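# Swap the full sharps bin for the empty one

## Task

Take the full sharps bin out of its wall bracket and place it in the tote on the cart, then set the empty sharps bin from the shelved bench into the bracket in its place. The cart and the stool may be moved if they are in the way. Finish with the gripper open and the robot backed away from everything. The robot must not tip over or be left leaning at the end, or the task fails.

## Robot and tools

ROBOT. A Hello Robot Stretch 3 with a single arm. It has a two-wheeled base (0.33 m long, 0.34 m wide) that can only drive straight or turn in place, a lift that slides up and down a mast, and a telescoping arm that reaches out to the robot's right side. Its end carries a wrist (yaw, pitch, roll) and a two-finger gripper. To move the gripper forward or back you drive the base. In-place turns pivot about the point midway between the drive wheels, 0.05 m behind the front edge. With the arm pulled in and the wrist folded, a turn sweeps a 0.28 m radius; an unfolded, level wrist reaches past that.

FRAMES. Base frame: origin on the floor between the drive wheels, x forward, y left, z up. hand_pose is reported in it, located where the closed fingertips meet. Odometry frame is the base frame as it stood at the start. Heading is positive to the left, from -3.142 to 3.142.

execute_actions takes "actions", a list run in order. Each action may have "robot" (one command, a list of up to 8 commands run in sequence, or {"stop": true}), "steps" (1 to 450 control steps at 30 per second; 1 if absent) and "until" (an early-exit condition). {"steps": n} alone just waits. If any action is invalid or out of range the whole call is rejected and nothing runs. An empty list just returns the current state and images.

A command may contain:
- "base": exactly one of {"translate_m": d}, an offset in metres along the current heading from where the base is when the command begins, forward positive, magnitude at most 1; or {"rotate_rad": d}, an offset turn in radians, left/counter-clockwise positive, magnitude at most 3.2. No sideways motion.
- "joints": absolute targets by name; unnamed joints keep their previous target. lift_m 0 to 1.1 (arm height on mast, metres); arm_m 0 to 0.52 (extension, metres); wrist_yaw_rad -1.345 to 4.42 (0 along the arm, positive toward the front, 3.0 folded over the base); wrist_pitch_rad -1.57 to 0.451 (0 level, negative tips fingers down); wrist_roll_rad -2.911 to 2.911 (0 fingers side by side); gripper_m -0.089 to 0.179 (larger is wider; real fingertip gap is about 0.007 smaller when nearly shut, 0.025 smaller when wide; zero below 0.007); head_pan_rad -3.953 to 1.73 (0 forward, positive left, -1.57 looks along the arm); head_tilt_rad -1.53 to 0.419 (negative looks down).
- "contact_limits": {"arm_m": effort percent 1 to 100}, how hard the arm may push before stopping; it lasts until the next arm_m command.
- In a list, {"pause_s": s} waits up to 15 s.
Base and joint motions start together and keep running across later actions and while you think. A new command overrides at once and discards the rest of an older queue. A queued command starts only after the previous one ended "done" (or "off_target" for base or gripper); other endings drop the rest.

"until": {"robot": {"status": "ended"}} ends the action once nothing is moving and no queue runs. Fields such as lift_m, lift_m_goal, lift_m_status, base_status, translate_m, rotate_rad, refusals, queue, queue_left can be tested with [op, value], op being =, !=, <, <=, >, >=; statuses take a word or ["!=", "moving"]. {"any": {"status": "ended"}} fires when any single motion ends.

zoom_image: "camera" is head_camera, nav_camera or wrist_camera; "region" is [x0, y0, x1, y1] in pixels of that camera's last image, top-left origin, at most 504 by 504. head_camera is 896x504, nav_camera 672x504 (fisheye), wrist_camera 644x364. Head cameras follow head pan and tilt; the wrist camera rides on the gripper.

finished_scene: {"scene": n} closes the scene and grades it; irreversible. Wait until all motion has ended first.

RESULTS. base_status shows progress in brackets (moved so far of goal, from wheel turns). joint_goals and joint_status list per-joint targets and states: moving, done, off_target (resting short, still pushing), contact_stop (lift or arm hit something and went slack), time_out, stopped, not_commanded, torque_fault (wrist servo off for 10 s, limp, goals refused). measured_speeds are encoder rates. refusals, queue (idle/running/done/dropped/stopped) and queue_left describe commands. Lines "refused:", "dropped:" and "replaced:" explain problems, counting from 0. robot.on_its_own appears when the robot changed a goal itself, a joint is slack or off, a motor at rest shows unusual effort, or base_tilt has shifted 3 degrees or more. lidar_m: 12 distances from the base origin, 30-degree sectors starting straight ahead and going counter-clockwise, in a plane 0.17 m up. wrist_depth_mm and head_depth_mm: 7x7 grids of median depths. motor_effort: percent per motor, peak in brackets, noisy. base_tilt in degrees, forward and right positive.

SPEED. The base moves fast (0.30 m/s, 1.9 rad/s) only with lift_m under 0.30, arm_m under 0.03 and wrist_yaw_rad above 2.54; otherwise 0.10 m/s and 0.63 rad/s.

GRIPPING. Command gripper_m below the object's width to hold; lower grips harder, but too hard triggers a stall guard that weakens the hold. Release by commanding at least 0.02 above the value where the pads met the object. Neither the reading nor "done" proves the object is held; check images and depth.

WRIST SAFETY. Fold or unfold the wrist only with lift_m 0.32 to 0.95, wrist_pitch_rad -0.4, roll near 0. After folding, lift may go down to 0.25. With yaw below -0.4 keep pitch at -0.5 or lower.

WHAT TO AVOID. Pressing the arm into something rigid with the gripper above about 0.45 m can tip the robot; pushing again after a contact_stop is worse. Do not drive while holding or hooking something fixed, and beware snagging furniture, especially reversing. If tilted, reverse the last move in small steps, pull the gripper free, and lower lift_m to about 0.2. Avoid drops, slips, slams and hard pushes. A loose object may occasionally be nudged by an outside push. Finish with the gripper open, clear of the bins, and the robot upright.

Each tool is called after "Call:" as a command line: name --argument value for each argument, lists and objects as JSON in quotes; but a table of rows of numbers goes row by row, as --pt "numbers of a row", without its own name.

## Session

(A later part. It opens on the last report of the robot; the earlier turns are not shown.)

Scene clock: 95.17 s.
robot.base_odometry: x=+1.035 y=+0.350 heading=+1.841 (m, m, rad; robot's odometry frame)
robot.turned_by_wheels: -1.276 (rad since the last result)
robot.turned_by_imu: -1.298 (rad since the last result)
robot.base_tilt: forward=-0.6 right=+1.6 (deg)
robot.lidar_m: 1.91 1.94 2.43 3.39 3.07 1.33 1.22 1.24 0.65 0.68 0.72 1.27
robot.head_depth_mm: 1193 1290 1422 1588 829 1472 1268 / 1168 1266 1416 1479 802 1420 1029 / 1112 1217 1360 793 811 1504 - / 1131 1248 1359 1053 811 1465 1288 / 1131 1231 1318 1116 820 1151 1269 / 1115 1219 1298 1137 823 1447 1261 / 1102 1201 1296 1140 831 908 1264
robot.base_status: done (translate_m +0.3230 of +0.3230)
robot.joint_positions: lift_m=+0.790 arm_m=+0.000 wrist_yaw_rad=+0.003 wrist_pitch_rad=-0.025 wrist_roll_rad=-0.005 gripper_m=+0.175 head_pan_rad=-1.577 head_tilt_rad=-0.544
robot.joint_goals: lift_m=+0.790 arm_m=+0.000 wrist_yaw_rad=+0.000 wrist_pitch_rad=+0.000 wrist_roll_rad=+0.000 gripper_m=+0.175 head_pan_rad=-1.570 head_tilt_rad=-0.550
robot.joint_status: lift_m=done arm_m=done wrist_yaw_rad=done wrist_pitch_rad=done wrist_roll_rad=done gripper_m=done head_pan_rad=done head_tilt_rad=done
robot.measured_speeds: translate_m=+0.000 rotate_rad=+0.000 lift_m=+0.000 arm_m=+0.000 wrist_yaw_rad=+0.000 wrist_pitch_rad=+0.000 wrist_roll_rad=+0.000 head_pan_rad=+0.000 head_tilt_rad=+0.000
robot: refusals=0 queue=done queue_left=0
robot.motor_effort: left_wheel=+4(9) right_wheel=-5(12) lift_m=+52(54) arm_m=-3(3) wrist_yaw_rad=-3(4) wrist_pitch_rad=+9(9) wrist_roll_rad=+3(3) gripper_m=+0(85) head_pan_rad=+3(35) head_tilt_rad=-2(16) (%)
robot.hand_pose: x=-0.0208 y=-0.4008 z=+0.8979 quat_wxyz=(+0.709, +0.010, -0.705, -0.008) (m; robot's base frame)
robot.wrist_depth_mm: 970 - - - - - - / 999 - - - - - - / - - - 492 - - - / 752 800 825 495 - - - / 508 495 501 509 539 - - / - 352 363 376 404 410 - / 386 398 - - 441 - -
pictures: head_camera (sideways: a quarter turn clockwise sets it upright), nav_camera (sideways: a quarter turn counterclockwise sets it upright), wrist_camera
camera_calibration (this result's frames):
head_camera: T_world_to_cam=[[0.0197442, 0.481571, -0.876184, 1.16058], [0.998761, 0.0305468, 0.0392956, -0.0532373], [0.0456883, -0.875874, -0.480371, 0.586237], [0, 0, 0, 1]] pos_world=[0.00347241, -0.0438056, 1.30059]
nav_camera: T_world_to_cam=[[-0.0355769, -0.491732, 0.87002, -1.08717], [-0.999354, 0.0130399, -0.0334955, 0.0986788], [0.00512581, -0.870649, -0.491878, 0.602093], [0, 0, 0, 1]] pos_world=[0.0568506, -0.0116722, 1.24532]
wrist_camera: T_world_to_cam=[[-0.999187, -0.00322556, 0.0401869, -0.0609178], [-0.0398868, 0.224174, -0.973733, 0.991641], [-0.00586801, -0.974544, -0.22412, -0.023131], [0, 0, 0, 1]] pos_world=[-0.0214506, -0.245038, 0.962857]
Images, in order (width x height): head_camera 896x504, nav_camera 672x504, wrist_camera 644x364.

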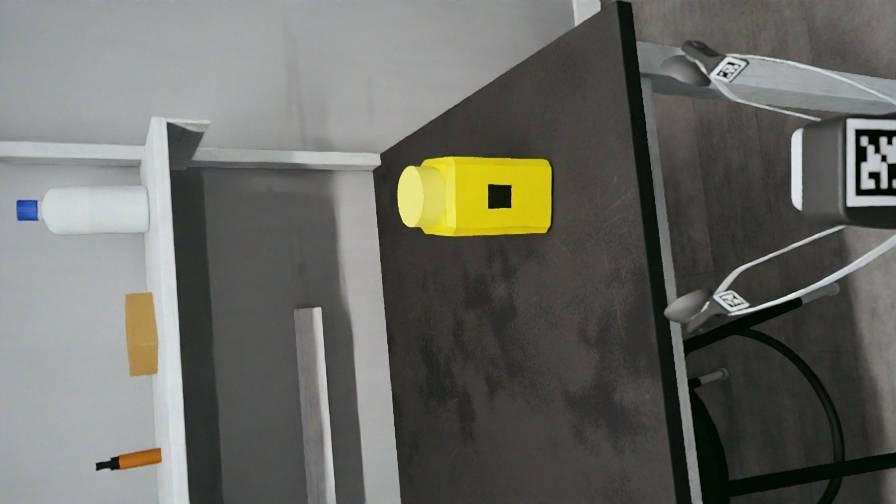

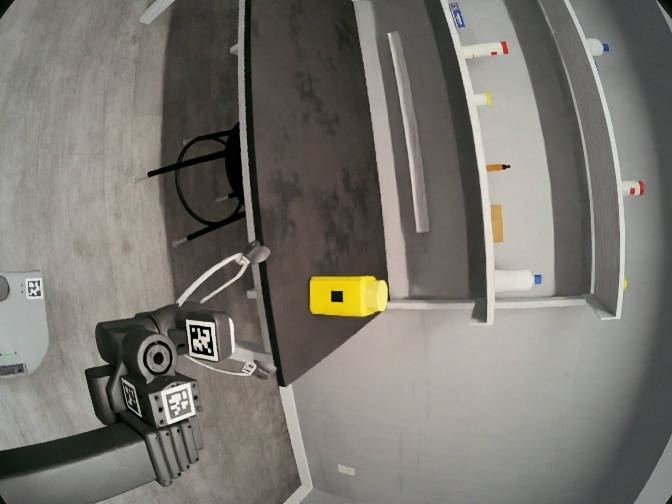

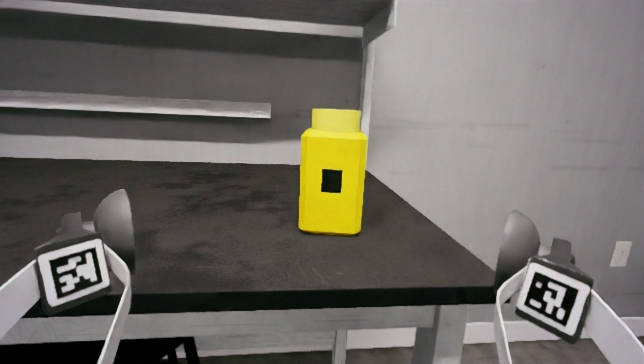

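Call:
execute_actions --actions '[{"robot":{"base":{"translate_m":-0.019},"joints":{"arm_m":0.27,"lift_m":0.783}},"steps":450,"until":{"robot":{"status":"ended"}}}]'

Scene clock: 99.20 s.
robot.base_odometry: x=+1.040 y=+0.332 heading=+1.841 (m, m, rad; robot's odometry frame)
robot.turned_by_wheels: +0.000 (rad since the last result)
robot.turned_by_imu: -0.001 (rad since the last result)
robot.base_tilt: forward=-0.6 right=+1.5 (deg)
robot.lidar_m: 1.92 1.97 2.46 3.39 3.03 1.31 1.21 1.21 0.65 0.65 0.74 1.29
robot.head_depth_mm: 1187 1298 1441 1595 1744 - 1242 / 1178 1270 1406 1511 - 912 1076 / 1133 1241 1368 945 - 1463 1276 / 1119 1250 1371 1034 788 1468 1288 / 1130 1233 1339 1120 819 1433 1260 / 1122 1218 1293 1136 824 1442 1271 / 1113 1208 1292 1143 830 911 1250
robot.base_status: done (translate_m -0.0190 of -0.0190)
robot.joint_positions: lift_m=+0.783 arm_m=+0.270 wrist_yaw_rad=+0.001 wrist_pitch_rad=-0.025 wrist_roll_rad=-0.005 gripper_m=+0.175 head_pan_rad=-1.577 head_tilt_rad=-0.544
robot.joint_goals: lift_m=+0.783 arm_m=+0.270 wrist_yaw_rad=+0.000 wrist_pitch_rad=+0.000 wrist_roll_rad=+0.000 gripper_m=+0.175 head_pan_rad=-1.570 head_tilt_rad=-0.550
robot.joint_status: lift_m=done arm_m=done wrist_yaw_rad=done wrist_pitch_rad=done wrist_roll_rad=done gripper_m=done head_pan_rad=done head_tilt_rad=done
robot.measured_speeds: translate_m=+0.000 rotate_rad=+0.000 lift_m=+0.000 arm_m=+0.000 wrist_yaw_rad=+0.000 wrist_pitch_rad=+0.000 wrist_roll_rad=+0.000 head_pan_rad=+0.000 head_tilt_rad=+0.000
robot: refusals=0 queue=done queue_left=0
robot.motor_effort: left_wheel=+4(5) right_wheel=-4(10) lift_m=+28(49) arm_m=+4(3) wrist_yaw_rad=-2(3) wrist_pitch_rad=+9(9) wrist_roll_rad=+2(2) gripper_m=-1(0) head_pan_rad=+3(2) head_tilt_rad=-2(2) (%)
robot.hand_pose: x=-0.0211 y=-0.6703 z=+0.8917 quat_wxyz=(+0.709, +0.010, -0.705, -0.008) (m; robot's base frame)
robot.wrist_depth_mm: 746 763 809 836 870 873 915 / 758 796 823 854 879 919 940 / 778 821 856 213 910 937 970 / 728 769 640 210 952 977 - / 483 472 413 216 557 - - / - 338 313 226 363 - - / 262 266 259 234 281 288 -
pictures: head_camera (sideways: a quarter turn clockwise sets it upright), nav_camera (sideways: a quarter turn counterclockwise sets it upright), wrist_camera
camera_calibration (this result's frames):
head_camera: T_world_to_cam=[[0.0197443, 0.481571, -0.876184, 1.16058], [0.998761, 0.0305467, 0.0392956, -0.0532373], [0.0456882, -0.875874, -0.480371, 0.586237], [0, 0, 0, 1]] pos_world=[0.0034724, -0.0438056, 1.30059]
nav_camera: T_world_to_cam=[[-0.035577, -0.491732, 0.87002, -1.08717], [-0.999354, 0.01304, -0.0334955, 0.0986788], [0.00512571, -0.870649, -0.491878, 0.602093], [0, 0, 0, 1]] pos_world=[0.0568506, -0.0116722, 1.24532]
wrist_camera: T_world_to_cam=[[-0.99919, -0.00198437, 0.0401869, -0.0610216], [-0.0396091, 0.22411, -0.973759, 1.04598], [-0.007074, -0.974562, -0.224007, -0.287309], [0, 0, 0, 1]] pos_world=[-0.0215742, -0.514537, 0.956627]
Images, in order (width x height): head_camera 896x504, nav_camera 672x504, wrist_camera 644x364.

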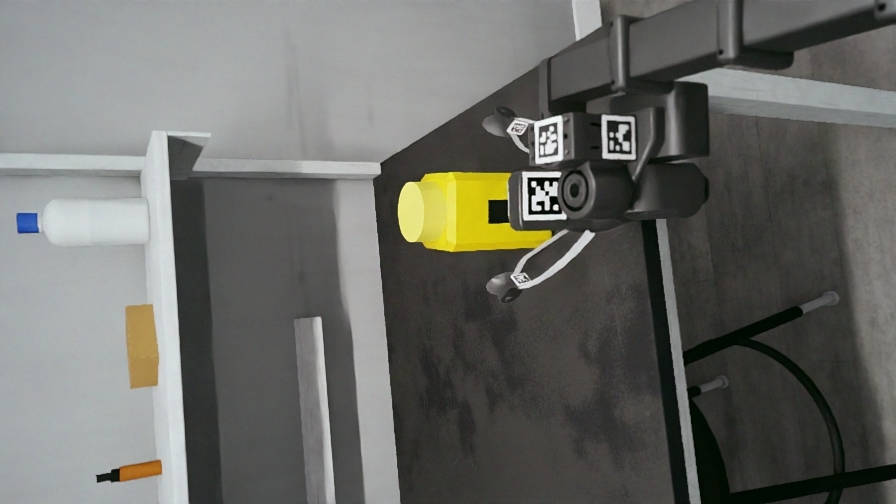

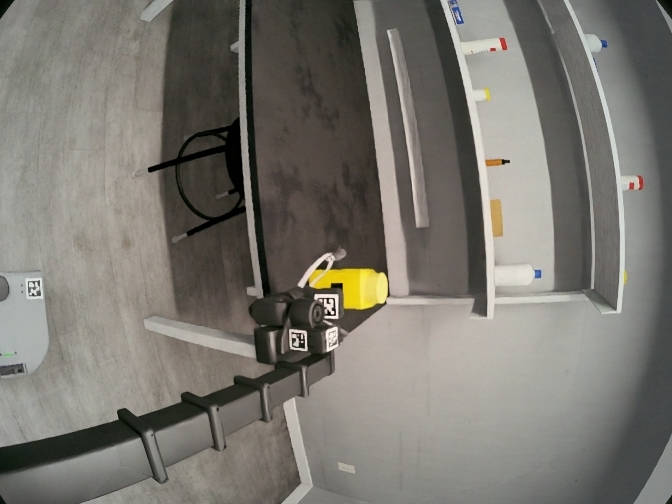

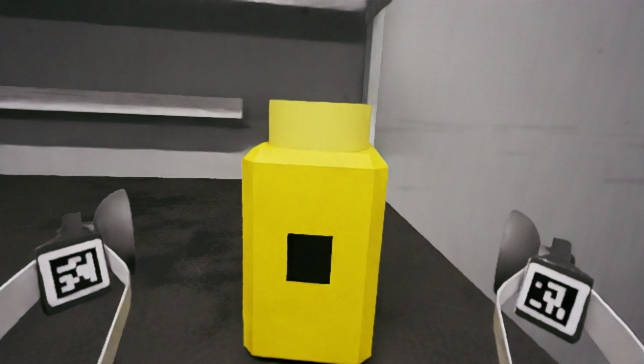

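Call:
zoom_image --camera "wrist_camera" --region '[230, 90, 400, 210]'

Call:
zoom_image --camera "head_camera" --region '[380, 150, 520, 270]'

Region (230, 90, 400, 210) of wrist_camera's 644x364 image, scaled by 2.965; it fills the top 356 rows of this view, and the rest is white.

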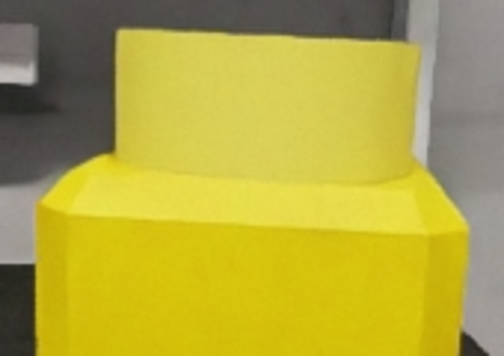

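Region (380, 150, 520, 270) of head_camera's 896x504 image, scaled by 3.600, with more detail than that image has; it fills the top 432 rows of this view, and the rest is white.

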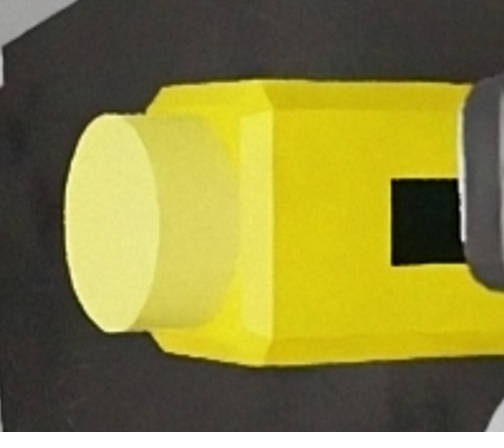

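Call:
execute_actions --actions '[{"robot":{"base":{"translate_m":0.011},"joints":{"arm_m":0.372,"wrist_yaw_rad":-0.035}},"steps":450,"until":{"robot":{"status":"ended"}}}]'

Scene clock: 104.57 s.
robot.base_odometry: x=+1.037 y=+0.343 heading=+1.841 (m, m, rad; robot's odometry frame)
robot.turned_by_wheels: +0.000 (rad since the last result)
robot.turned_by_imu: -0.001 (rad since the last result)
robot.base_tilt: forward=-0.6 right=+1.5 (deg)
robot.lidar_m: 1.90 1.96 2.43 3.38 3.04 1.32 1.22 1.23 0.65 0.66 0.73 1.28
robot.head_depth_mm: 1192 1297 1426 1588 1725 - 1258 / 1174 1277 1408 1520 - 1411 1043 / 1089 1244 1362 810 - 1502 1277 / 1123 1254 1369 1082 813 1472 1278 / 1132 1237 1340 1115 820 1435 1257 / 1123 1218 1299 1135 825 1428 1273 / 1104 1204 1292 1143 833 907 1270
robot.base_status: done (translate_m +0.0110 of +0.0110)
robot.joint_positions: lift_m=+0.783 arm_m=+0.372 wrist_yaw_rad=-0.033 wrist_pitch_rad=-0.025 wrist_roll_rad=-0.005 gripper_m=+0.175 head_pan_rad=-1.577 head_tilt_rad=-0.544
robot.joint_goals: lift_m=+0.783 arm_m=+0.372 wrist_yaw_rad=-0.035 wrist_pitch_rad=+0.000 wrist_roll_rad=+0.000 gripper_m=+0.175 head_pan_rad=-1.570 head_tilt_rad=-0.550
robot.joint_status: lift_m=done arm_m=done wrist_yaw_rad=done wrist_pitch_rad=done wrist_roll_rad=done gripper_m=done head_pan_rad=done head_tilt_rad=done
robot.measured_speeds: translate_m=+0.000 rotate_rad=+0.000 lift_m=+0.000 arm_m=+0.000 wrist_yaw_rad=+0.000 wrist_pitch_rad=+0.000 wrist_roll_rad=+0.000 head_pan_rad=+0.000 head_tilt_rad=+0.000
robot: refusals=0 queue=done queue_left=0
robot.motor_effort: left_wheel=+4(7) right_wheel=-4(7) lift_m=+28(28) arm_m=+3(3) wrist_yaw_rad=-1(2) wrist_pitch_rad=+9(9) wrist_roll_rad=+3(3) gripper_m=-1(1) head_pan_rad=+3(3) head_tilt_rad=-2(2) (%)
robot.hand_pose: x=-0.0299 y=-0.7721 z=+0.8917 quat_wxyz=(+0.709, -0.003, -0.705, -0.021) (m; robot's base frame)
robot.wrist_depth_mm: 650 670 692 730 750 783 816 / 659 686 718 729 788 811 870 / 679 719 649 109 808 884 887 / 702 734 119 113 131 881 924 / 481 464 110 109 109 913 967 / - 336 114 112 113 941 - / 263 265 119 117 118 297 -
pictures: head_camera (sideways: a quarter turn clockwise sets it upright), nav_camera (sideways: a quarter turn counterclockwise sets it upright), wrist_camera
camera_calibration (this result's frames):
head_camera: T_world_to_cam=[[0.0197441, 0.481571, -0.876184, 1.16058], [0.998761, 0.0305469, 0.0392956, -0.0532373], [0.0456884, -0.875874, -0.480371, 0.586237], [0, 0, 0, 1]] pos_world=[0.00347241, -0.0438056, 1.30059]
nav_camera: T_world_to_cam=[[-0.0355768, -0.491732, 0.87002, -1.08717], [-0.999354, 0.0130398, -0.0334955, 0.0986788], [0.00512592, -0.870649, -0.491878, 0.602093], [0, 0, 0, 1]] pos_world=[0.0568506, -0.0116722, 1.24532]
wrist_camera: T_world_to_cam=[[-0.998663, 0.0324995, 0.040187, -0.0433953], [-0.0318516, 0.225342, -0.973759, 1.06964], [-0.0407025, -0.973738, -0.224005, -0.387004], [0, 0, 0, 1]] pos_world=[-0.0250195, -0.616465, 0.956627]
Images, in order (width x height): head_camera 896x504, nav_camera 672x504, wrist_camera 644x364.

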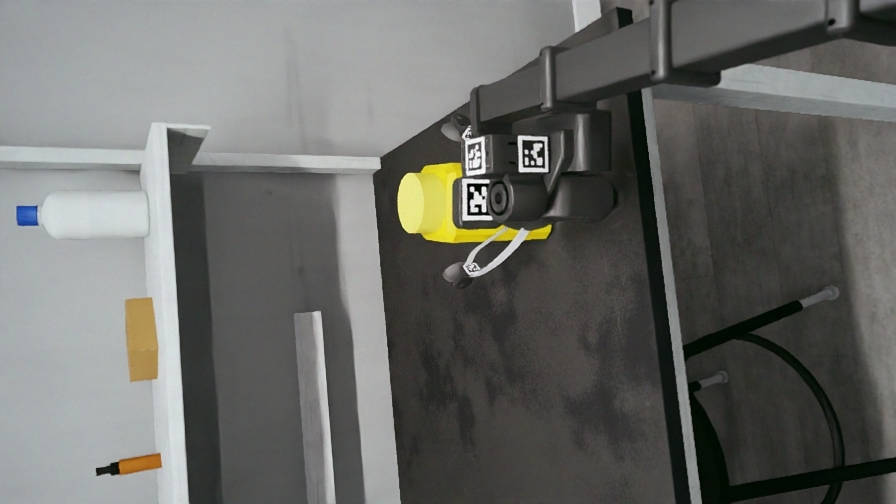

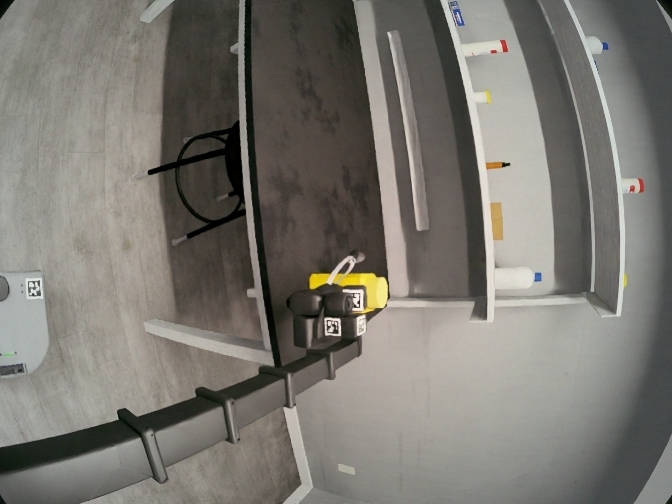

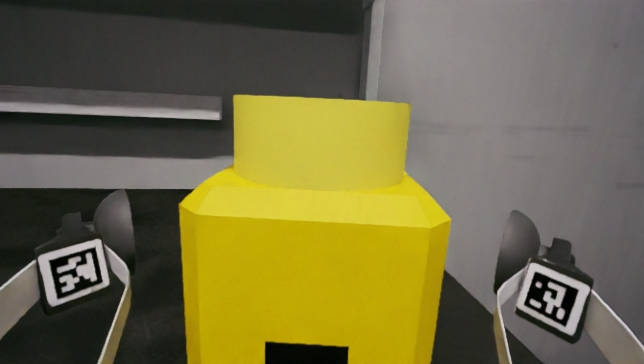

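Call:
execute_actions --actions '[{"robot":{"joints":{"gripper_m":0.066}},"steps":450,"until":{"robot":{"status":"ended"}}},{"robot":{"joints":{"lift_m":0.82}},"steps":450,"until":{"robot":{"lift_m":[">",0.803]}}},{"robot":{"base":{"rotate_rad":-1.583},"joints":{"arm_m":0.0}},"steps":450,"until":{"robot":{"arm_m":["<",0.15]}}},{"robot":{"joints":{"wrist_yaw_rad":2.6}},"steps":450,"until":{"robot":{"arm_m":["<",0.05]}}},{"robot":{"joints":{"lift_m":0.29}},"steps":450,"until":{"robot":{"base_status":["!=","moving"]}}},{"robot":{"base":{"translate_m":-1.0}},"steps":20}]'

Scene clock: 112.83 s.
robot.base_odometry: x=+1.004 y=+0.334 heading=+0.259 (m, m, rad; robot's odometry frame)
robot.turned_by_wheels: -1.583 (rad since the last result)
robot.turned_by_imu: -1.611 (rad since the last result)
robot.base_tilt: forward=+0.2 right=+2.1 (deg)
robot.lidar_m: 0.68 0.76 1.29 1.91 1.95 2.41 3.35 3.11 1.34 1.22 1.23 0.69
robot.head_depth_mm: 1601 1730 1312 1415 1602 1522 1265 / 1577 1722 1302 1389 1564 1532 1269 / 1560 1690 1282 1362 1538 1539 1281 / 1548 1655 1261 1343 1494 1557 1288 / 1525 1657 1578 1315 1473 1561 1293 / 1412 1625 1312 1296 1456 1574 1301 / 1302 1610 1325 1301 1924 1578 1304
robot.base_status: moving (translate_m -0.0342 of -1.0000)
robot.joint_positions: lift_m=+0.707 arm_m=+0.000 wrist_yaw_rad=+2.597 wrist_pitch_rad=-0.034 wrist_roll_rad=-0.005 gripper_m=+0.067 head_pan_rad=-1.577 head_tilt_rad=-0.544
robot.joint_goals: lift_m=+0.290 arm_m=+0.000 wrist_yaw_rad=+2.600 wrist_pitch_rad=+0.000 wrist_roll_rad=+0.000 gripper_m=+0.066 head_pan_rad=-1.570 head_tilt_rad=-0.550
robot.joint_status: lift_m=moving arm_m=moving wrist_yaw_rad=moving wrist_pitch_rad=done wrist_roll_rad=done gripper_m=done head_pan_rad=done head_tilt_rad=done
robot.measured_speeds: translate_m=-0.099 rotate_rad=+0.000 lift_m=-0.110 arm_m=+0.000 wrist_yaw_rad=+0.030 wrist_pitch_rad=+0.000 wrist_roll_rad=+0.000 head_pan_rad=+0.000 head_tilt_rad=+0.000
robot: refusals=0 queue=running queue_left=0
robot.motor_effort: left_wheel=+1(8) right_wheel=-10(14) lift_m=+27(56) arm_m=-2(2) wrist_yaw_rad=+3(8) wrist_pitch_rad=+12(12) wrist_roll_rad=+2(2) gripper_m=-20(92) head_pan_rad=+3(3) head_tilt_rad=-2(2) (%)
robot.hand_pose: x=+0.1110 y=+0.0731 z=+0.8126 quat_wxyz=(+0.203, +0.682, -0.178, +0.680) (m; robot's base frame)
robot.wrist_depth_mm: - - - - - - - / - - - - - - - / - - - 118 889 - - / - - 123 119 138 618 572 / - - 117 116 116 791 498 / - - 120 119 120 743 - / - - 124 123 124 - -
pictures: head_camera (sideways: a quarter turn clockwise sets it upright), nav_camera (sideways: a quarter turn counterclockwise sets it upright), wrist_camera
camera_calibration (this result's frames):
head_camera: T_world_to_cam=[[0.0197415, 0.481581, -0.876179, 1.16057], [0.99876, 0.0305521, 0.039296, -0.0532378], [0.0456933, -0.875869, -0.480381, 0.58625], [0, 0, 0, 1]] pos_world=[0.00347266, -0.0438056, 1.30059]
nav_camera: T_world_to_cam=[[-0.0355741, -0.491742, 0.870014, -1.08717], [-0.999354, 0.0130346, -0.0334954, 0.0986787], [0.00513083, -0.870643, -0.491888, 0.602106], [0, 0, 0, 1]] pos_world=[0.0568506, -0.0116713, 1.24532]
wrist_camera: T_world_to_cam=[[0.854868, -0.517289, 0.0401663, -0.0925516], [-0.0872839, -0.219692, -0.971657, 0.843612], [0.511452, 0.827132, -0.232958, 0.238391], [0, 0, 0, 1]] pos_world=[0.0308274, -0.0597228, 0.878954]
Images, in order (width x height): head_camera 896x504, nav_camera 672x504, wrist_camera 644x364.

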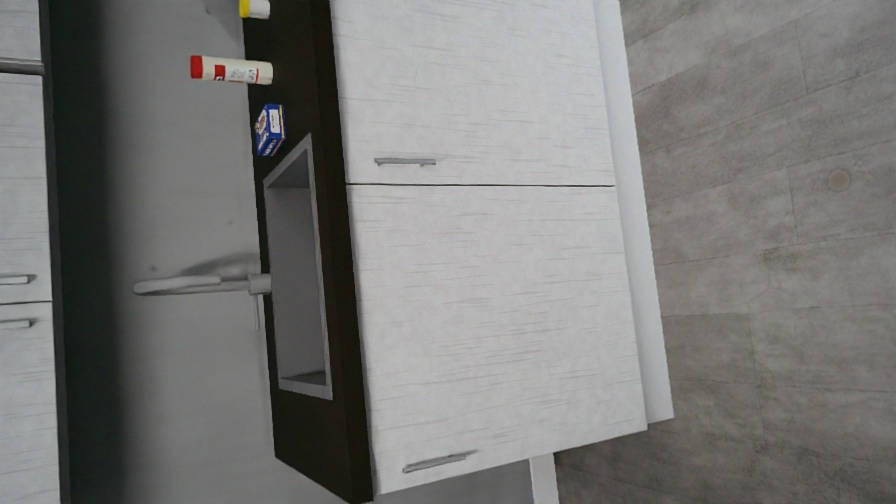

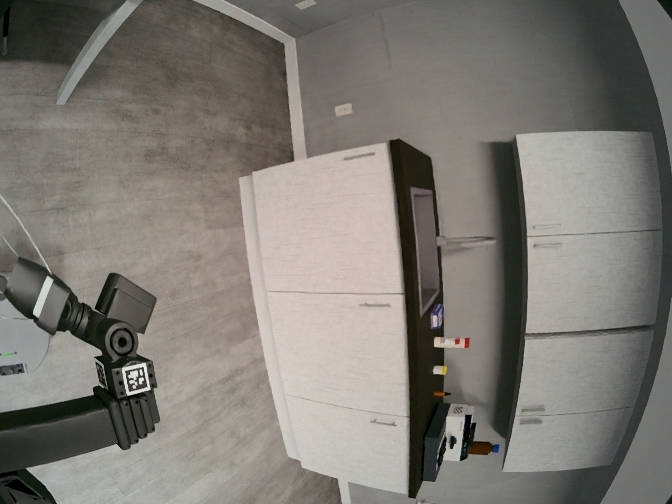

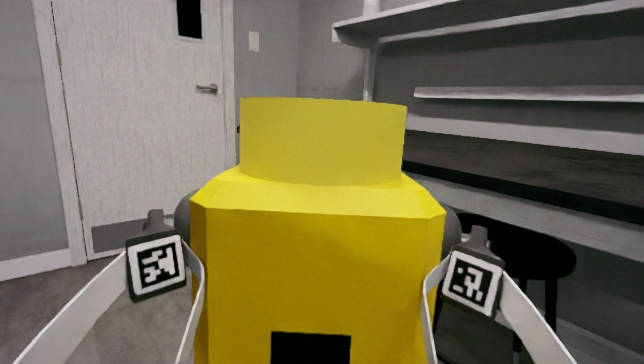

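Call:
execute_actions --actions '[{"steps":450,"until":{"robot":{"x":["<",0.4]}}},{"robot":{"base":{"translate_m":-1.0}},"steps":450,"until":{"robot":{"x":["<",-0.2]}}},{"robot":{"base":{"translate_m":-1.0}},"steps":450,"until":{"robot":{"x":["<",-0.6]}}},{"robot":{"base":{"translate_m":-0.978}},"steps":450,"until":{"robot":{"x":["<",-1.33]}}},{"robot":{"joints":{"lift_m":1.035,"head_tilt_rad":-0.45}},"steps":450,"until":{"robot":{"base_status":["!=","moving"]}}},{"robot":{"base":{"rotate_rad":-1.416}},"steps":450,"until":{"robot":{"lift_m":[">",0.6]}}},{"robot":{"joints":{"wrist_yaw_rad":0.0}},"steps":450,"until":{"robot":{"status":"ended"}}}]'

Scene clock: 131.23 s.
robot.base_odometry: x=-1.549 y=-0.341 heading=-1.157 (m, m, rad; robot's odometry frame)
robot.turned_by_wheels: -1.416 (rad since the last result)
robot.turned_by_imu: -1.444 (rad since the last result)
robot.base_tilt: forward=-0.6 right=+1.6 (deg)
robot.lidar_m: 2.23 1.98 2.30 3.31 2.17 1.16 1.12 1.07 0.78 0.75 0.78 1.08
robot.head_depth_mm: 607 652 706 757 - - - / 610 655 707 - - - - / 608 655 692 - - - - / 612 657 704 355 376 948 1047 / 613 661 713 767 856 941 1052 / 616 660 715 778 853 943 1053 / 616 664 717 780 856 949 1057
robot.base_status: done (rotate_rad -1.4159 of -1.4160)
robot.joint_positions: lift_m=+1.035 arm_m=+0.000 wrist_yaw_rad=+0.003 wrist_pitch_rad=-0.035 wrist_roll_rad=-0.005 gripper_m=+0.067 head_pan_rad=-1.577 head_tilt_rad=-0.458
robot.joint_goals: lift_m=+1.035 arm_m=+0.000 wrist_yaw_rad=+0.000 wrist_pitch_rad=+0.000 wrist_roll_rad=+0.000 gripper_m=+0.066 head_pan_rad=-1.570 head_tilt_rad=-0.450
robot.joint_status: lift_m=done arm_m=done wrist_yaw_rad=done wrist_pitch_rad=done wrist_roll_rad=done gripper_m=done head_pan_rad=done head_tilt_rad=done
robot.measured_speeds: translate_m=+0.000 rotate_rad=+0.000 lift_m=+0.000 arm_m=+0.000 wrist_yaw_rad=+0.000 wrist_pitch_rad=+0.000 wrist_roll_rad=+0.000 head_pan_rad=+0.000 head_tilt_rad=+0.000
robot: refusals=0 queue=done queue_left=0
robot.motor_effort: left_wheel=+4(8) right_wheel=-4(14) lift_m=+53(56) arm_m=-3(2) wrist_yaw_rad=-3(6) wrist_pitch_rad=+13(13) wrist_roll_rad=+2(2) gripper_m=-20(20) head_pan_rad=+3(3) head_tilt_rad=+3(14) (%)
robot.hand_pose: x=-0.0207 y=-0.4005 z=+1.1402 quat_wxyz=(+0.709, +0.014, -0.705, -0.012) (m; robot's base frame)
robot.wrist_depth_mm: 479 479 476 464 468 467 465 / 497 490 484 493 485 482 484 / 516 511 495 118 498 498 500 / 535 534 124 119 137 520 523 / 556 553 116 115 115 535 541 / 576 583 120 119 120 568 553 / 612 601 124 123 124 590 588
pictures: head_camera (sideways: a quarter turn clockwise sets it upright), nav_camera (sideways: a quarter turn counterclockwise sets it upright), wrist_camera
camera_calibration (this result's frames):
head_camera: T_world_to_cam=[[0.019286, 0.404531, -0.914321, 1.21033], [0.99878, 0.0337918, 0.0360184, -0.048975], [0.0454671, -0.9139, -0.403386, 0.486061], [0, 0, 0, 1]] pos_world=[0.00347292, -0.0437508, 1.30447]
nav_camera: T_world_to_cam=[[-0.0351216, -0.415183, 0.90906, -1.1381], [-0.999371, 0.0101321, -0.0339833, 0.0993177], [0.00489861, -0.909681, -0.415278, 0.502421], [0, 0, 0, 1]] pos_world=[0.0568221, -0.0164839, 1.24662]
wrist_camera: T_world_to_cam=[[-0.999186, -0.00371528, 0.0401696, -0.0708127], [-0.0399217, 0.234256, -0.971355, 1.22883], [-0.0058011, -0.972168, -0.234213, 0.0439606], [0, 0, 0, 1]] pos_world=[-0.0214429, -0.245387, 1.20677]
Images, in order (width x height): head_camera 896x504, nav_camera 672x504, wrist_camera 644x364.

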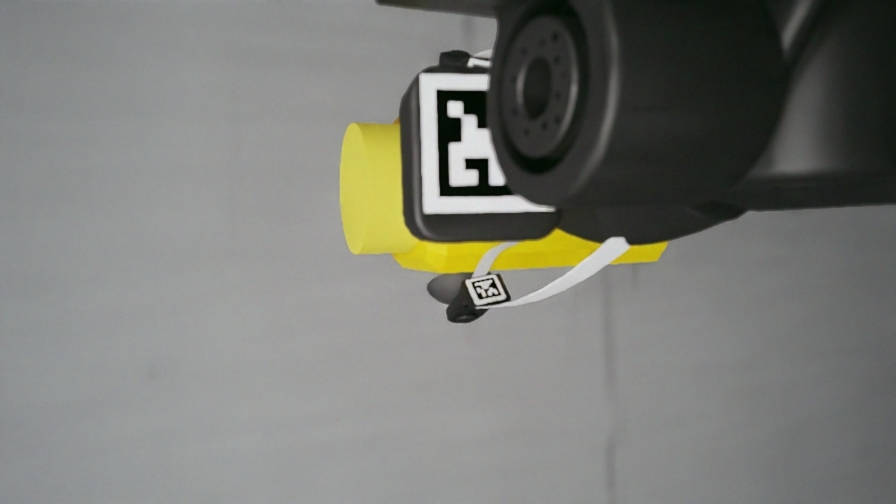

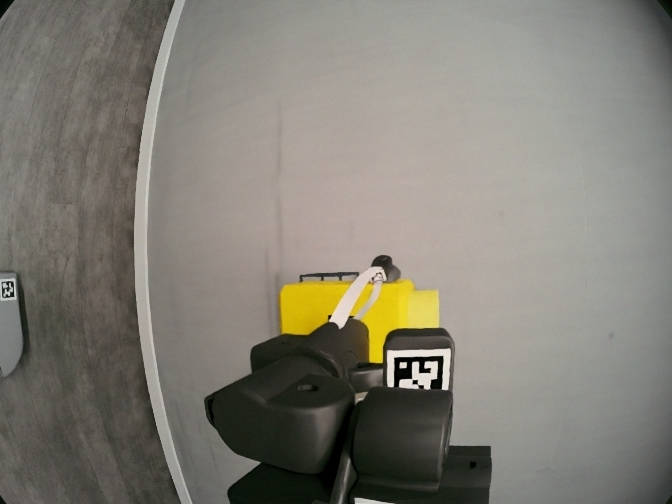

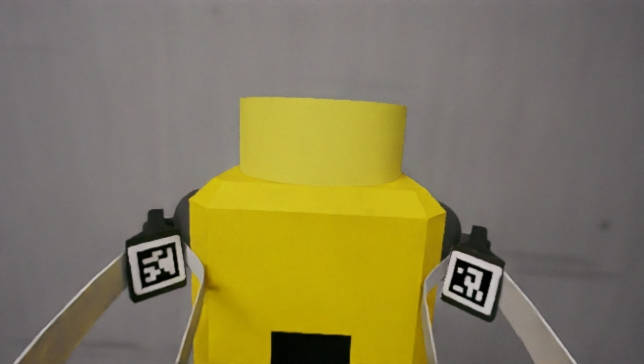

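Call:
execute_actions --actions '[{"robot":{"joints":{"arm_m":0.297,"lift_m":1.02},"base":{"translate_m":-0.008}},"steps":450,"until":{"robot":{"status":"ended"}}}]'

Call:
zoom_image --camera "head_camera" --region '[420, 120, 620, 290]'

Scene clock: 135.13 s.
robot.base_odometry: x=-1.552 y=-0.334 heading=-1.157 (m, m, rad; robot's odometry frame)
robot.turned_by_wheels: +0.000 (rad since the last result)
robot.turned_by_imu: -0.001 (rad since the last result)
robot.base_tilt: forward=-0.6 right=+1.6 (deg)
robot.lidar_m: 2.24 1.99 2.33 3.31 2.15 1.15 1.11 1.06 0.78 0.75 0.78 1.08
robot.head_depth_mm: 606 649 - 775 839 924 1034 / 608 652 - 788 840 933 1039 / 611 657 - 782 832 934 1046 / 611 656 694 751 837 935 1056 / 613 660 711 775 849 942 1052 / 615 660 713 778 854 946 1055 / 616 662 718 779 854 951 1060
robot.base_status: done (translate_m -0.0080 of -0.0080)
robot.joint_positions: lift_m=+1.020 arm_m=+0.297 wrist_yaw_rad=+0.001 wrist_pitch_rad=-0.035 wrist_roll_rad=-0.005 gripper_m=+0.067 head_pan_rad=-1.577 head_tilt_rad=-0.458
robot.joint_goals: lift_m=+1.020 arm_m=+0.297 wrist_yaw_rad=+0.000 wrist_pitch_rad=+0.000 wrist_roll_rad=+0.000 gripper_m=+0.066 head_pan_rad=-1.570 head_tilt_rad=-0.450
robot.joint_status: lift_m=done arm_m=done wrist_yaw_rad=done wrist_pitch_rad=done wrist_roll_rad=done gripper_m=done head_pan_rad=done head_tilt_rad=done
robot.measured_speeds: translate_m=+0.000 rotate_rad=+0.000 lift_m=+0.000 arm_m=+0.000 wrist_yaw_rad=+0.000 wrist_pitch_rad=+0.000 wrist_roll_rad=+0.000 head_pan_rad=+0.000 head_tilt_rad=+0.000
robot: refusals=0 queue=done queue_left=0
robot.motor_effort: left_wheel=+4(7) right_wheel=-4(10) lift_m=+29(53) arm_m=+3(3) wrist_yaw_rad=-1(3) wrist_pitch_rad=+13(13) wrist_roll_rad=+2(3) gripper_m=-21(20) head_pan_rad=+3(2) head_tilt_rad=+3(4) (%)
robot.hand_pose: x=-0.0212 y=-0.6970 z=+1.1259 quat_wxyz=(+0.709, +0.013, -0.705, -0.012) (m; robot's base frame)
robot.wrist_depth_mm: 196 195 194 193 192 192 190 / 204 201 202 200 199 198 197 / 212 210 206 118 203 205 205 / 219 217 123 119 138 212 212 / 229 225 117 116 116 221 220 / 238 240 120 119 120 229 229 / - 247 125 123 124 242 240
pictures: head_camera (sideways: a quarter turn clockwise sets it upright), nav_camera (sideways: a quarter turn counterclockwise sets it upright), wrist_camera
camera_calibration (this result's frames):
head_camera: T_world_to_cam=[[0.0192861, 0.404525, -0.914324, 1.21034], [0.99878, 0.0337919, 0.0360181, -0.0489746], [0.0454669, -0.913903, -0.403379, 0.486053], [0, 0, 0, 1]] pos_world=[0.00347292, -0.0437508, 1.30447]
nav_camera: T_world_to_cam=[[-0.0351216, -0.415177, 0.909063, -1.13811], [-0.999371, 0.010132, -0.0339833, 0.0993177], [0.00489848, -0.909684, -0.415271, 0.502412], [0, 0, 0, 1]] pos_world=[0.0568221, -0.0164843, 1.24662]
wrist_camera: T_world_to_cam=[[-0.999191, -0.00207525, 0.0401695, -0.0706175], [-0.039536, 0.234468, -0.971319, 1.28451], [-0.00740275, -0.972122, -0.234361, -0.247473], [0, 0, 0, 1]] pos_world=[-0.021608, -0.541897, 1.19251]
Images, in order (width x height): head_camera 896x504, nav_camera 672x504, wrist_camera 644x364.

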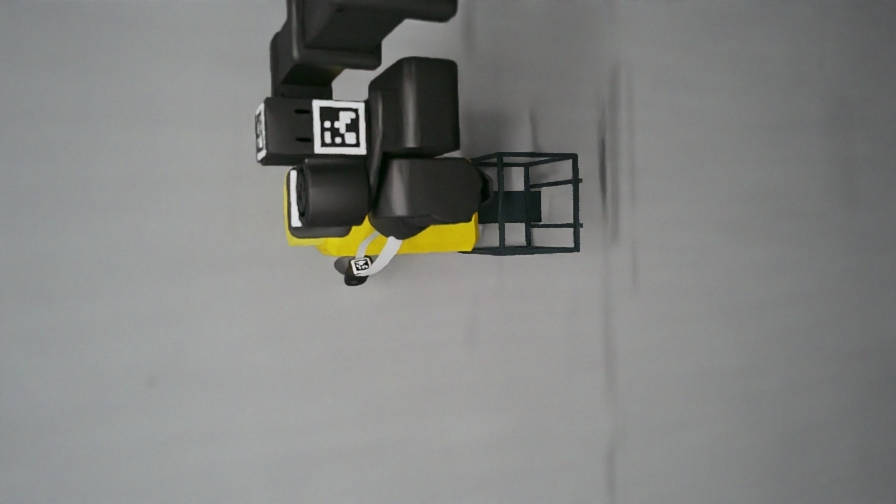

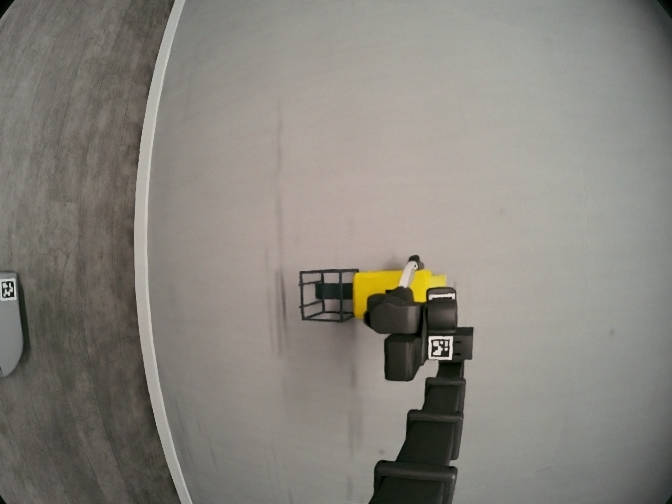

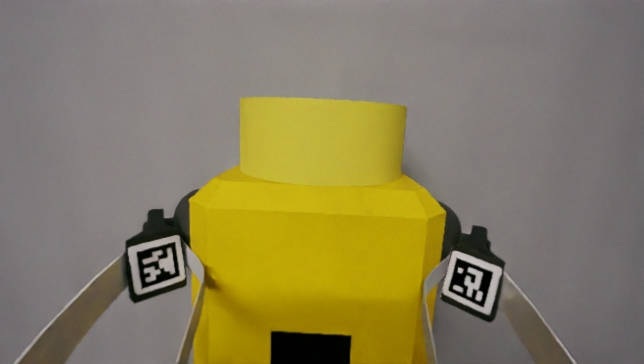

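Region (420, 120, 620, 290) of head_camera's 896x504 image, scaled by 2.520, with more detail than that image has; it fills the top 428 rows of this view, and the rest is white.

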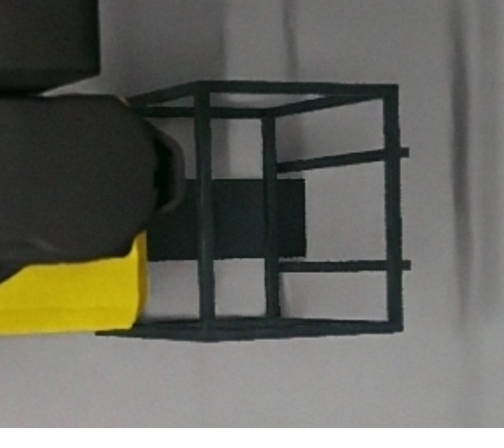

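Call:
execute_actions --actions '[{"robot":[{"base":{"translate_m":-0.003},"joints":{"lift_m":1.0}},{"joints":{"lift_m":0.975}}],"steps":450,"until":{"robot":{"status":"ended"}}}]'

Call:
zoom_image --camera "head_camera" --region '[420, 120, 620, 290]'

Scene clock: 138.10 s.
robot.base_odometry: x=-1.553 y=-0.331 heading=-1.157 (m, m, rad; robot's odometry frame)
robot.turned_by_wheels: +0.000 (rad since the last result)
robot.turned_by_imu: -0.001 (rad since the last result)
robot.base_tilt: forward=-0.6 right=+1.7 (deg)
robot.lidar_m: 2.24 1.99 2.33 3.33 2.15 1.14 1.11 1.06 0.78 0.75 0.78 1.08
robot.head_depth_mm: 607 652 697 - 839 926 1033 / 607 654 697 - 847 931 1035 / 610 655 693 - 855 933 1040 / 612 657 703 759 837 940 1053 / 613 658 711 776 851 940 1052 / 615 660 713 778 852 942 1059 / 618 663 718 781 855 949 1062
robot.base_status: done (translate_m -0.0030 of -0.0030)
robot.joint_positions: lift_m=+0.975 arm_m=+0.297 wrist_yaw_rad=+0.002 wrist_pitch_rad=-0.033 wrist_roll_rad=-0.002 gripper_m=+0.067 head_pan_rad=-1.577 head_tilt_rad=-0.458
robot.joint_goals: lift_m=+0.975 arm_m=+0.297 wrist_yaw_rad=+0.000 wrist_pitch_rad=+0.000 wrist_roll_rad=+0.000 gripper_m=+0.066 head_pan_rad=-1.570 head_tilt_rad=-0.450
robot.joint_status: lift_m=done arm_m=done wrist_yaw_rad=done wrist_pitch_rad=done wrist_roll_rad=done gripper_m=done head_pan_rad=done head_tilt_rad=done
robot.measured_speeds: translate_m=+0.000 rotate_rad=+0.000 lift_m=+0.000 arm_m=+0.000 wrist_yaw_rad=+0.000 wrist_pitch_rad=+0.000 wrist_roll_rad=+0.000 head_pan_rad=+0.000 head_tilt_rad=+0.000
robot: refusals=0 queue=done queue_left=0
robot.motor_effort: left_wheel=+5(5) right_wheel=-7(11) lift_m=+29(28) arm_m=+2(3) wrist_yaw_rad=-2(3) wrist_pitch_rad=+12(13) wrist_roll_rad=+1(2) gripper_m=-21(20) head_pan_rad=+3(3) head_tilt_rad=+3(3) (%)
robot.hand_pose: x=-0.0208 y=-0.6970 z=+1.0815 quat_wxyz=(+0.708, +0.013, -0.706, -0.011) (m; robot's base frame)
robot.wrist_depth_mm: 196 195 194 192 192 191 191 / 203 202 201 199 199 197 197 / 211 211 206 118 204 206 203 / 220 219 122 119 137 213 213 / 228 226 117 116 116 220 220 / 238 240 120 119 120 228 229 / - 246 124 123 124 242 239
pictures: head_camera (sideways: a quarter turn clockwise sets it upright), nav_camera (sideways: a quarter turn counterclockwise sets it upright), wrist_camera
camera_calibration (this result's frames):
head_camera: T_world_to_cam=[[0.019286, 0.404524, -0.914324, 1.21034], [0.99878, 0.0337922, 0.0360181, -0.0489746], [0.0454672, -0.913903, -0.403379, 0.486053], [0, 0, 0, 1]] pos_world=[0.00347293, -0.0437508, 1.30447]
nav_camera: T_world_to_cam=[[-0.0351215, -0.415176, 0.909063, -1.13811], [-0.999371, 0.0101317, -0.0339833, 0.0993177], [0.0048987, -0.909684, -0.415271, 0.502412], [0, 0, 0, 1]] pos_world=[0.0568221, -0.0164843, 1.24662]
wrist_camera: T_world_to_cam=[[-0.999299, -0.00319386, 0.0373076, -0.0661871], [-0.0370287, 0.232291, -0.971941, 1.24059], [-0.00556199, -0.972641, -0.232246, -0.26058], [0, 0, 0, 1]] pos_world=[-0.0216524, -0.541841, 1.14774]
Images, in order (width x height): head_camera 896x504, nav_camera 672x504, wrist_camera 644x364.

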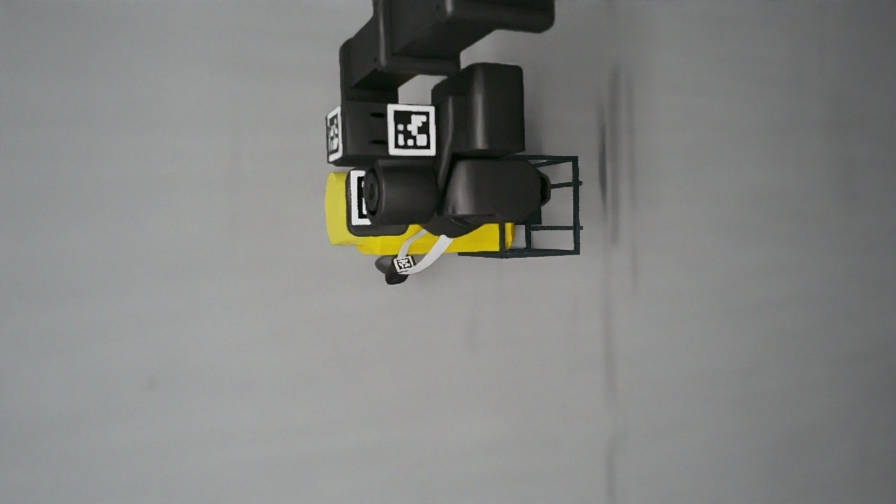

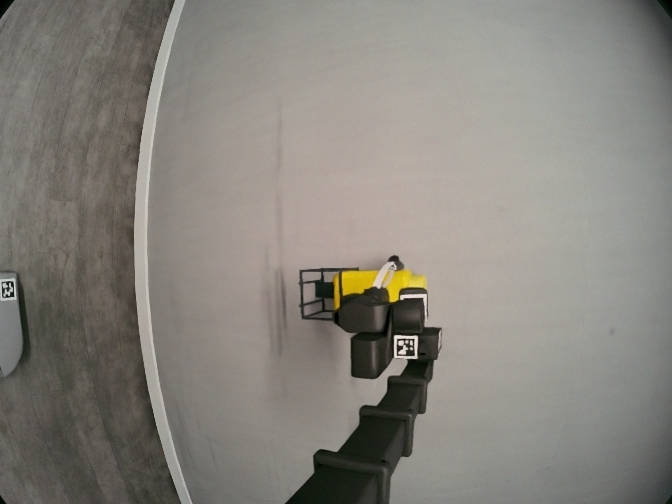

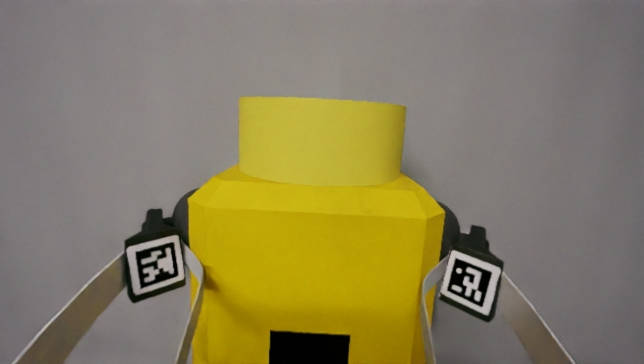

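Region (420, 120, 620, 290) of head_camera's 896x504 image, scaled by 2.520, with more detail than that image has; it fills the top 428 rows of this view, and the rest is white.

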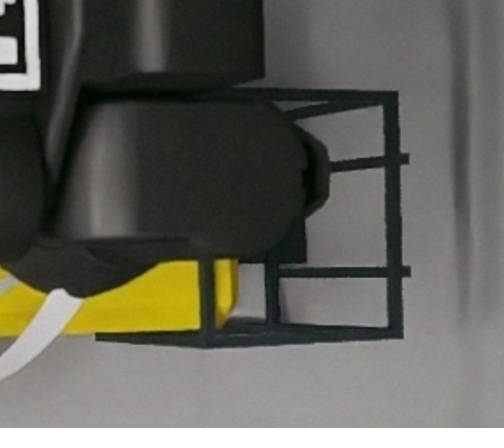

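Call:
execute_actions --actions '[{"robot":{"joints":{"lift_m":0.925}},"steps":450,"until":{"robot":{"status":"ended"}}}]'

Scene clock: 139.73 s.
robot.base_odometry: x=-1.553 y=-0.331 heading=-1.157 (m, m, rad; robot's odometry frame)
robot.turned_by_wheels: +0.000 (rad since the last result)
robot.turned_by_imu: +0.000 (rad since the last result)
robot.base_tilt: forward=-0.6 right=+1.5 (deg)
robot.lidar_m: 2.24 1.99 2.32 3.32 2.15 1.14 1.11 1.07 0.78 0.75 0.78 1.08
robot.head_depth_mm: 607 651 704 746 851 927 1034 / 609 653 706 741 865 931 1037 / 608 654 700 - 868 935 1045 / 612 658 708 744 841 936 1050 / 614 661 712 774 851 944 1053 / 613 660 716 777 854 943 1057 / 617 664 714 780 857 946 1064
robot.base_status: done (translate_m -0.0030 of -0.0030)
robot.joint_positions: lift_m=+0.925 arm_m=+0.297 wrist_yaw_rad=+0.003 wrist_pitch_rad=-0.033 wrist_roll_rad=-0.002 gripper_m=+0.067 head_pan_rad=-1.577 head_tilt_rad=-0.458
robot.joint_goals: lift_m=+0.925 arm_m=+0.297 wrist_yaw_rad=+0.000 wrist_pitch_rad=+0.000 wrist_roll_rad=+0.000 gripper_m=+0.066 head_pan_rad=-1.570 head_tilt_rad=-0.450
robot.joint_status: lift_m=done arm_m=done wrist_yaw_rad=done wrist_pitch_rad=done wrist_roll_rad=done gripper_m=done head_pan_rad=done head_tilt_rad=done
robot.measured_speeds: translate_m=+0.000 rotate_rad=+0.000 lift_m=+0.000 arm_m=+0.000 wrist_yaw_rad=+0.000 wrist_pitch_rad=+0.000 wrist_roll_rad=+0.000 head_pan_rad=+0.000 head_tilt_rad=+0.000
robot: refusals=0 queue=done queue_left=0
robot.motor_effort: left_wheel=+4(5) right_wheel=-7(7) lift_m=+29(29) arm_m=+3(2) wrist_yaw_rad=-4(4) wrist_pitch_rad=+12(12) wrist_roll_rad=+1(1) gripper_m=-20(20) head_pan_rad=+2(3) head_tilt_rad=+3(3) (%)
robot.hand_pose: x=-0.0206 y=-0.6970 z=+1.0315 quat_wxyz=(+0.708, +0.013, -0.706, -0.011) (m; robot's base frame)
robot.wrist_depth_mm: 197 196 195 193 192 191 191 / 203 203 200 198 198 198 197 / 212 209 206 118 203 205 205 / 219 217 123 120 175 213 213 / 228 227 116 115 116 220 220 / 237 242 120 119 120 228 230 / - 248 124 123 125 241 238
pictures: head_camera (sideways: a quarter turn clockwise sets it upright), nav_camera (sideways: a quarter turn counterclockwise sets it upright), wrist_camera
camera_calibration (this result's frames):
head_camera: T_world_to_cam=[[0.019286, 0.404525, -0.914324, 1.21034], [0.99878, 0.033792, 0.0360181, -0.0489746], [0.045467, -0.913903, -0.403379, 0.486053], [0, 0, 0, 1]] pos_world=[0.00347292, -0.0437508, 1.30447]
nav_camera: T_world_to_cam=[[-0.0351216, -0.415177, 0.909063, -1.13811], [-0.999371, 0.0101319, -0.0339833, 0.0993177], [0.00489859, -0.909684, -0.415271, 0.502412], [0, 0, 0, 1]] pos_world=[0.0568221, -0.0164843, 1.24662]
wrist_camera: T_world_to_cam=[[-0.999296, -0.00400906, 0.0373113, -0.0646851], [-0.0372217, 0.232265, -0.97194, 1.19197], [-0.00476955, -0.972644, -0.232251, -0.272174], [0, 0, 0, 1]] pos_world=[-0.0215706, -0.541841, 1.09772]
Images, in order (width x height): head_camera 896x504, nav_camera 672x504, wrist_camera 644x364.

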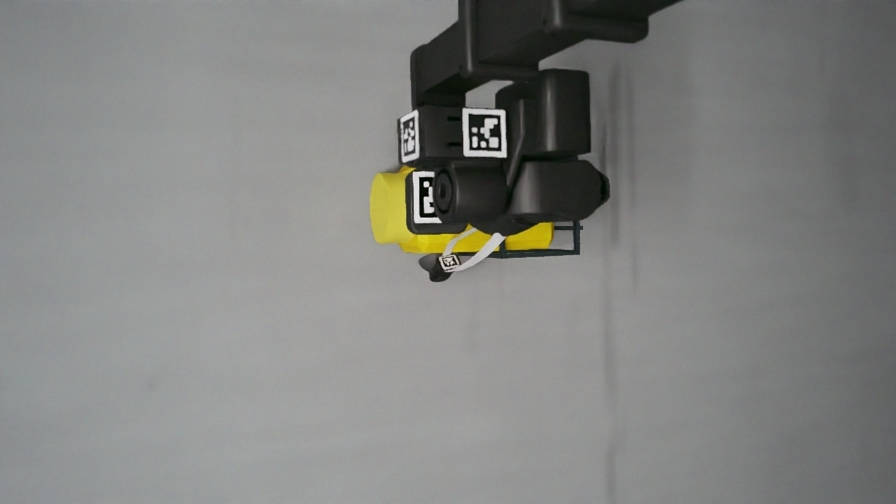

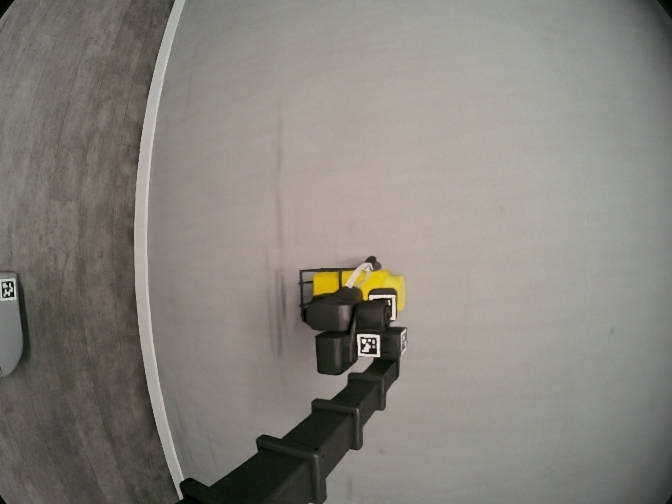

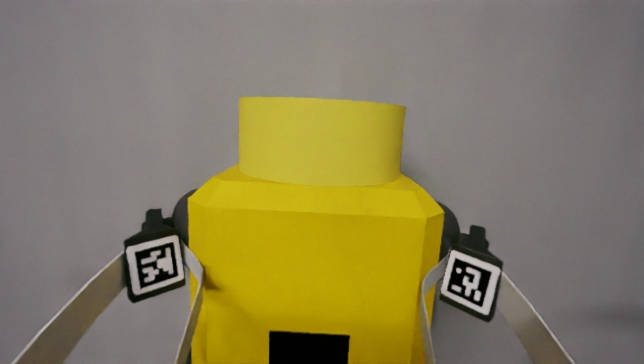

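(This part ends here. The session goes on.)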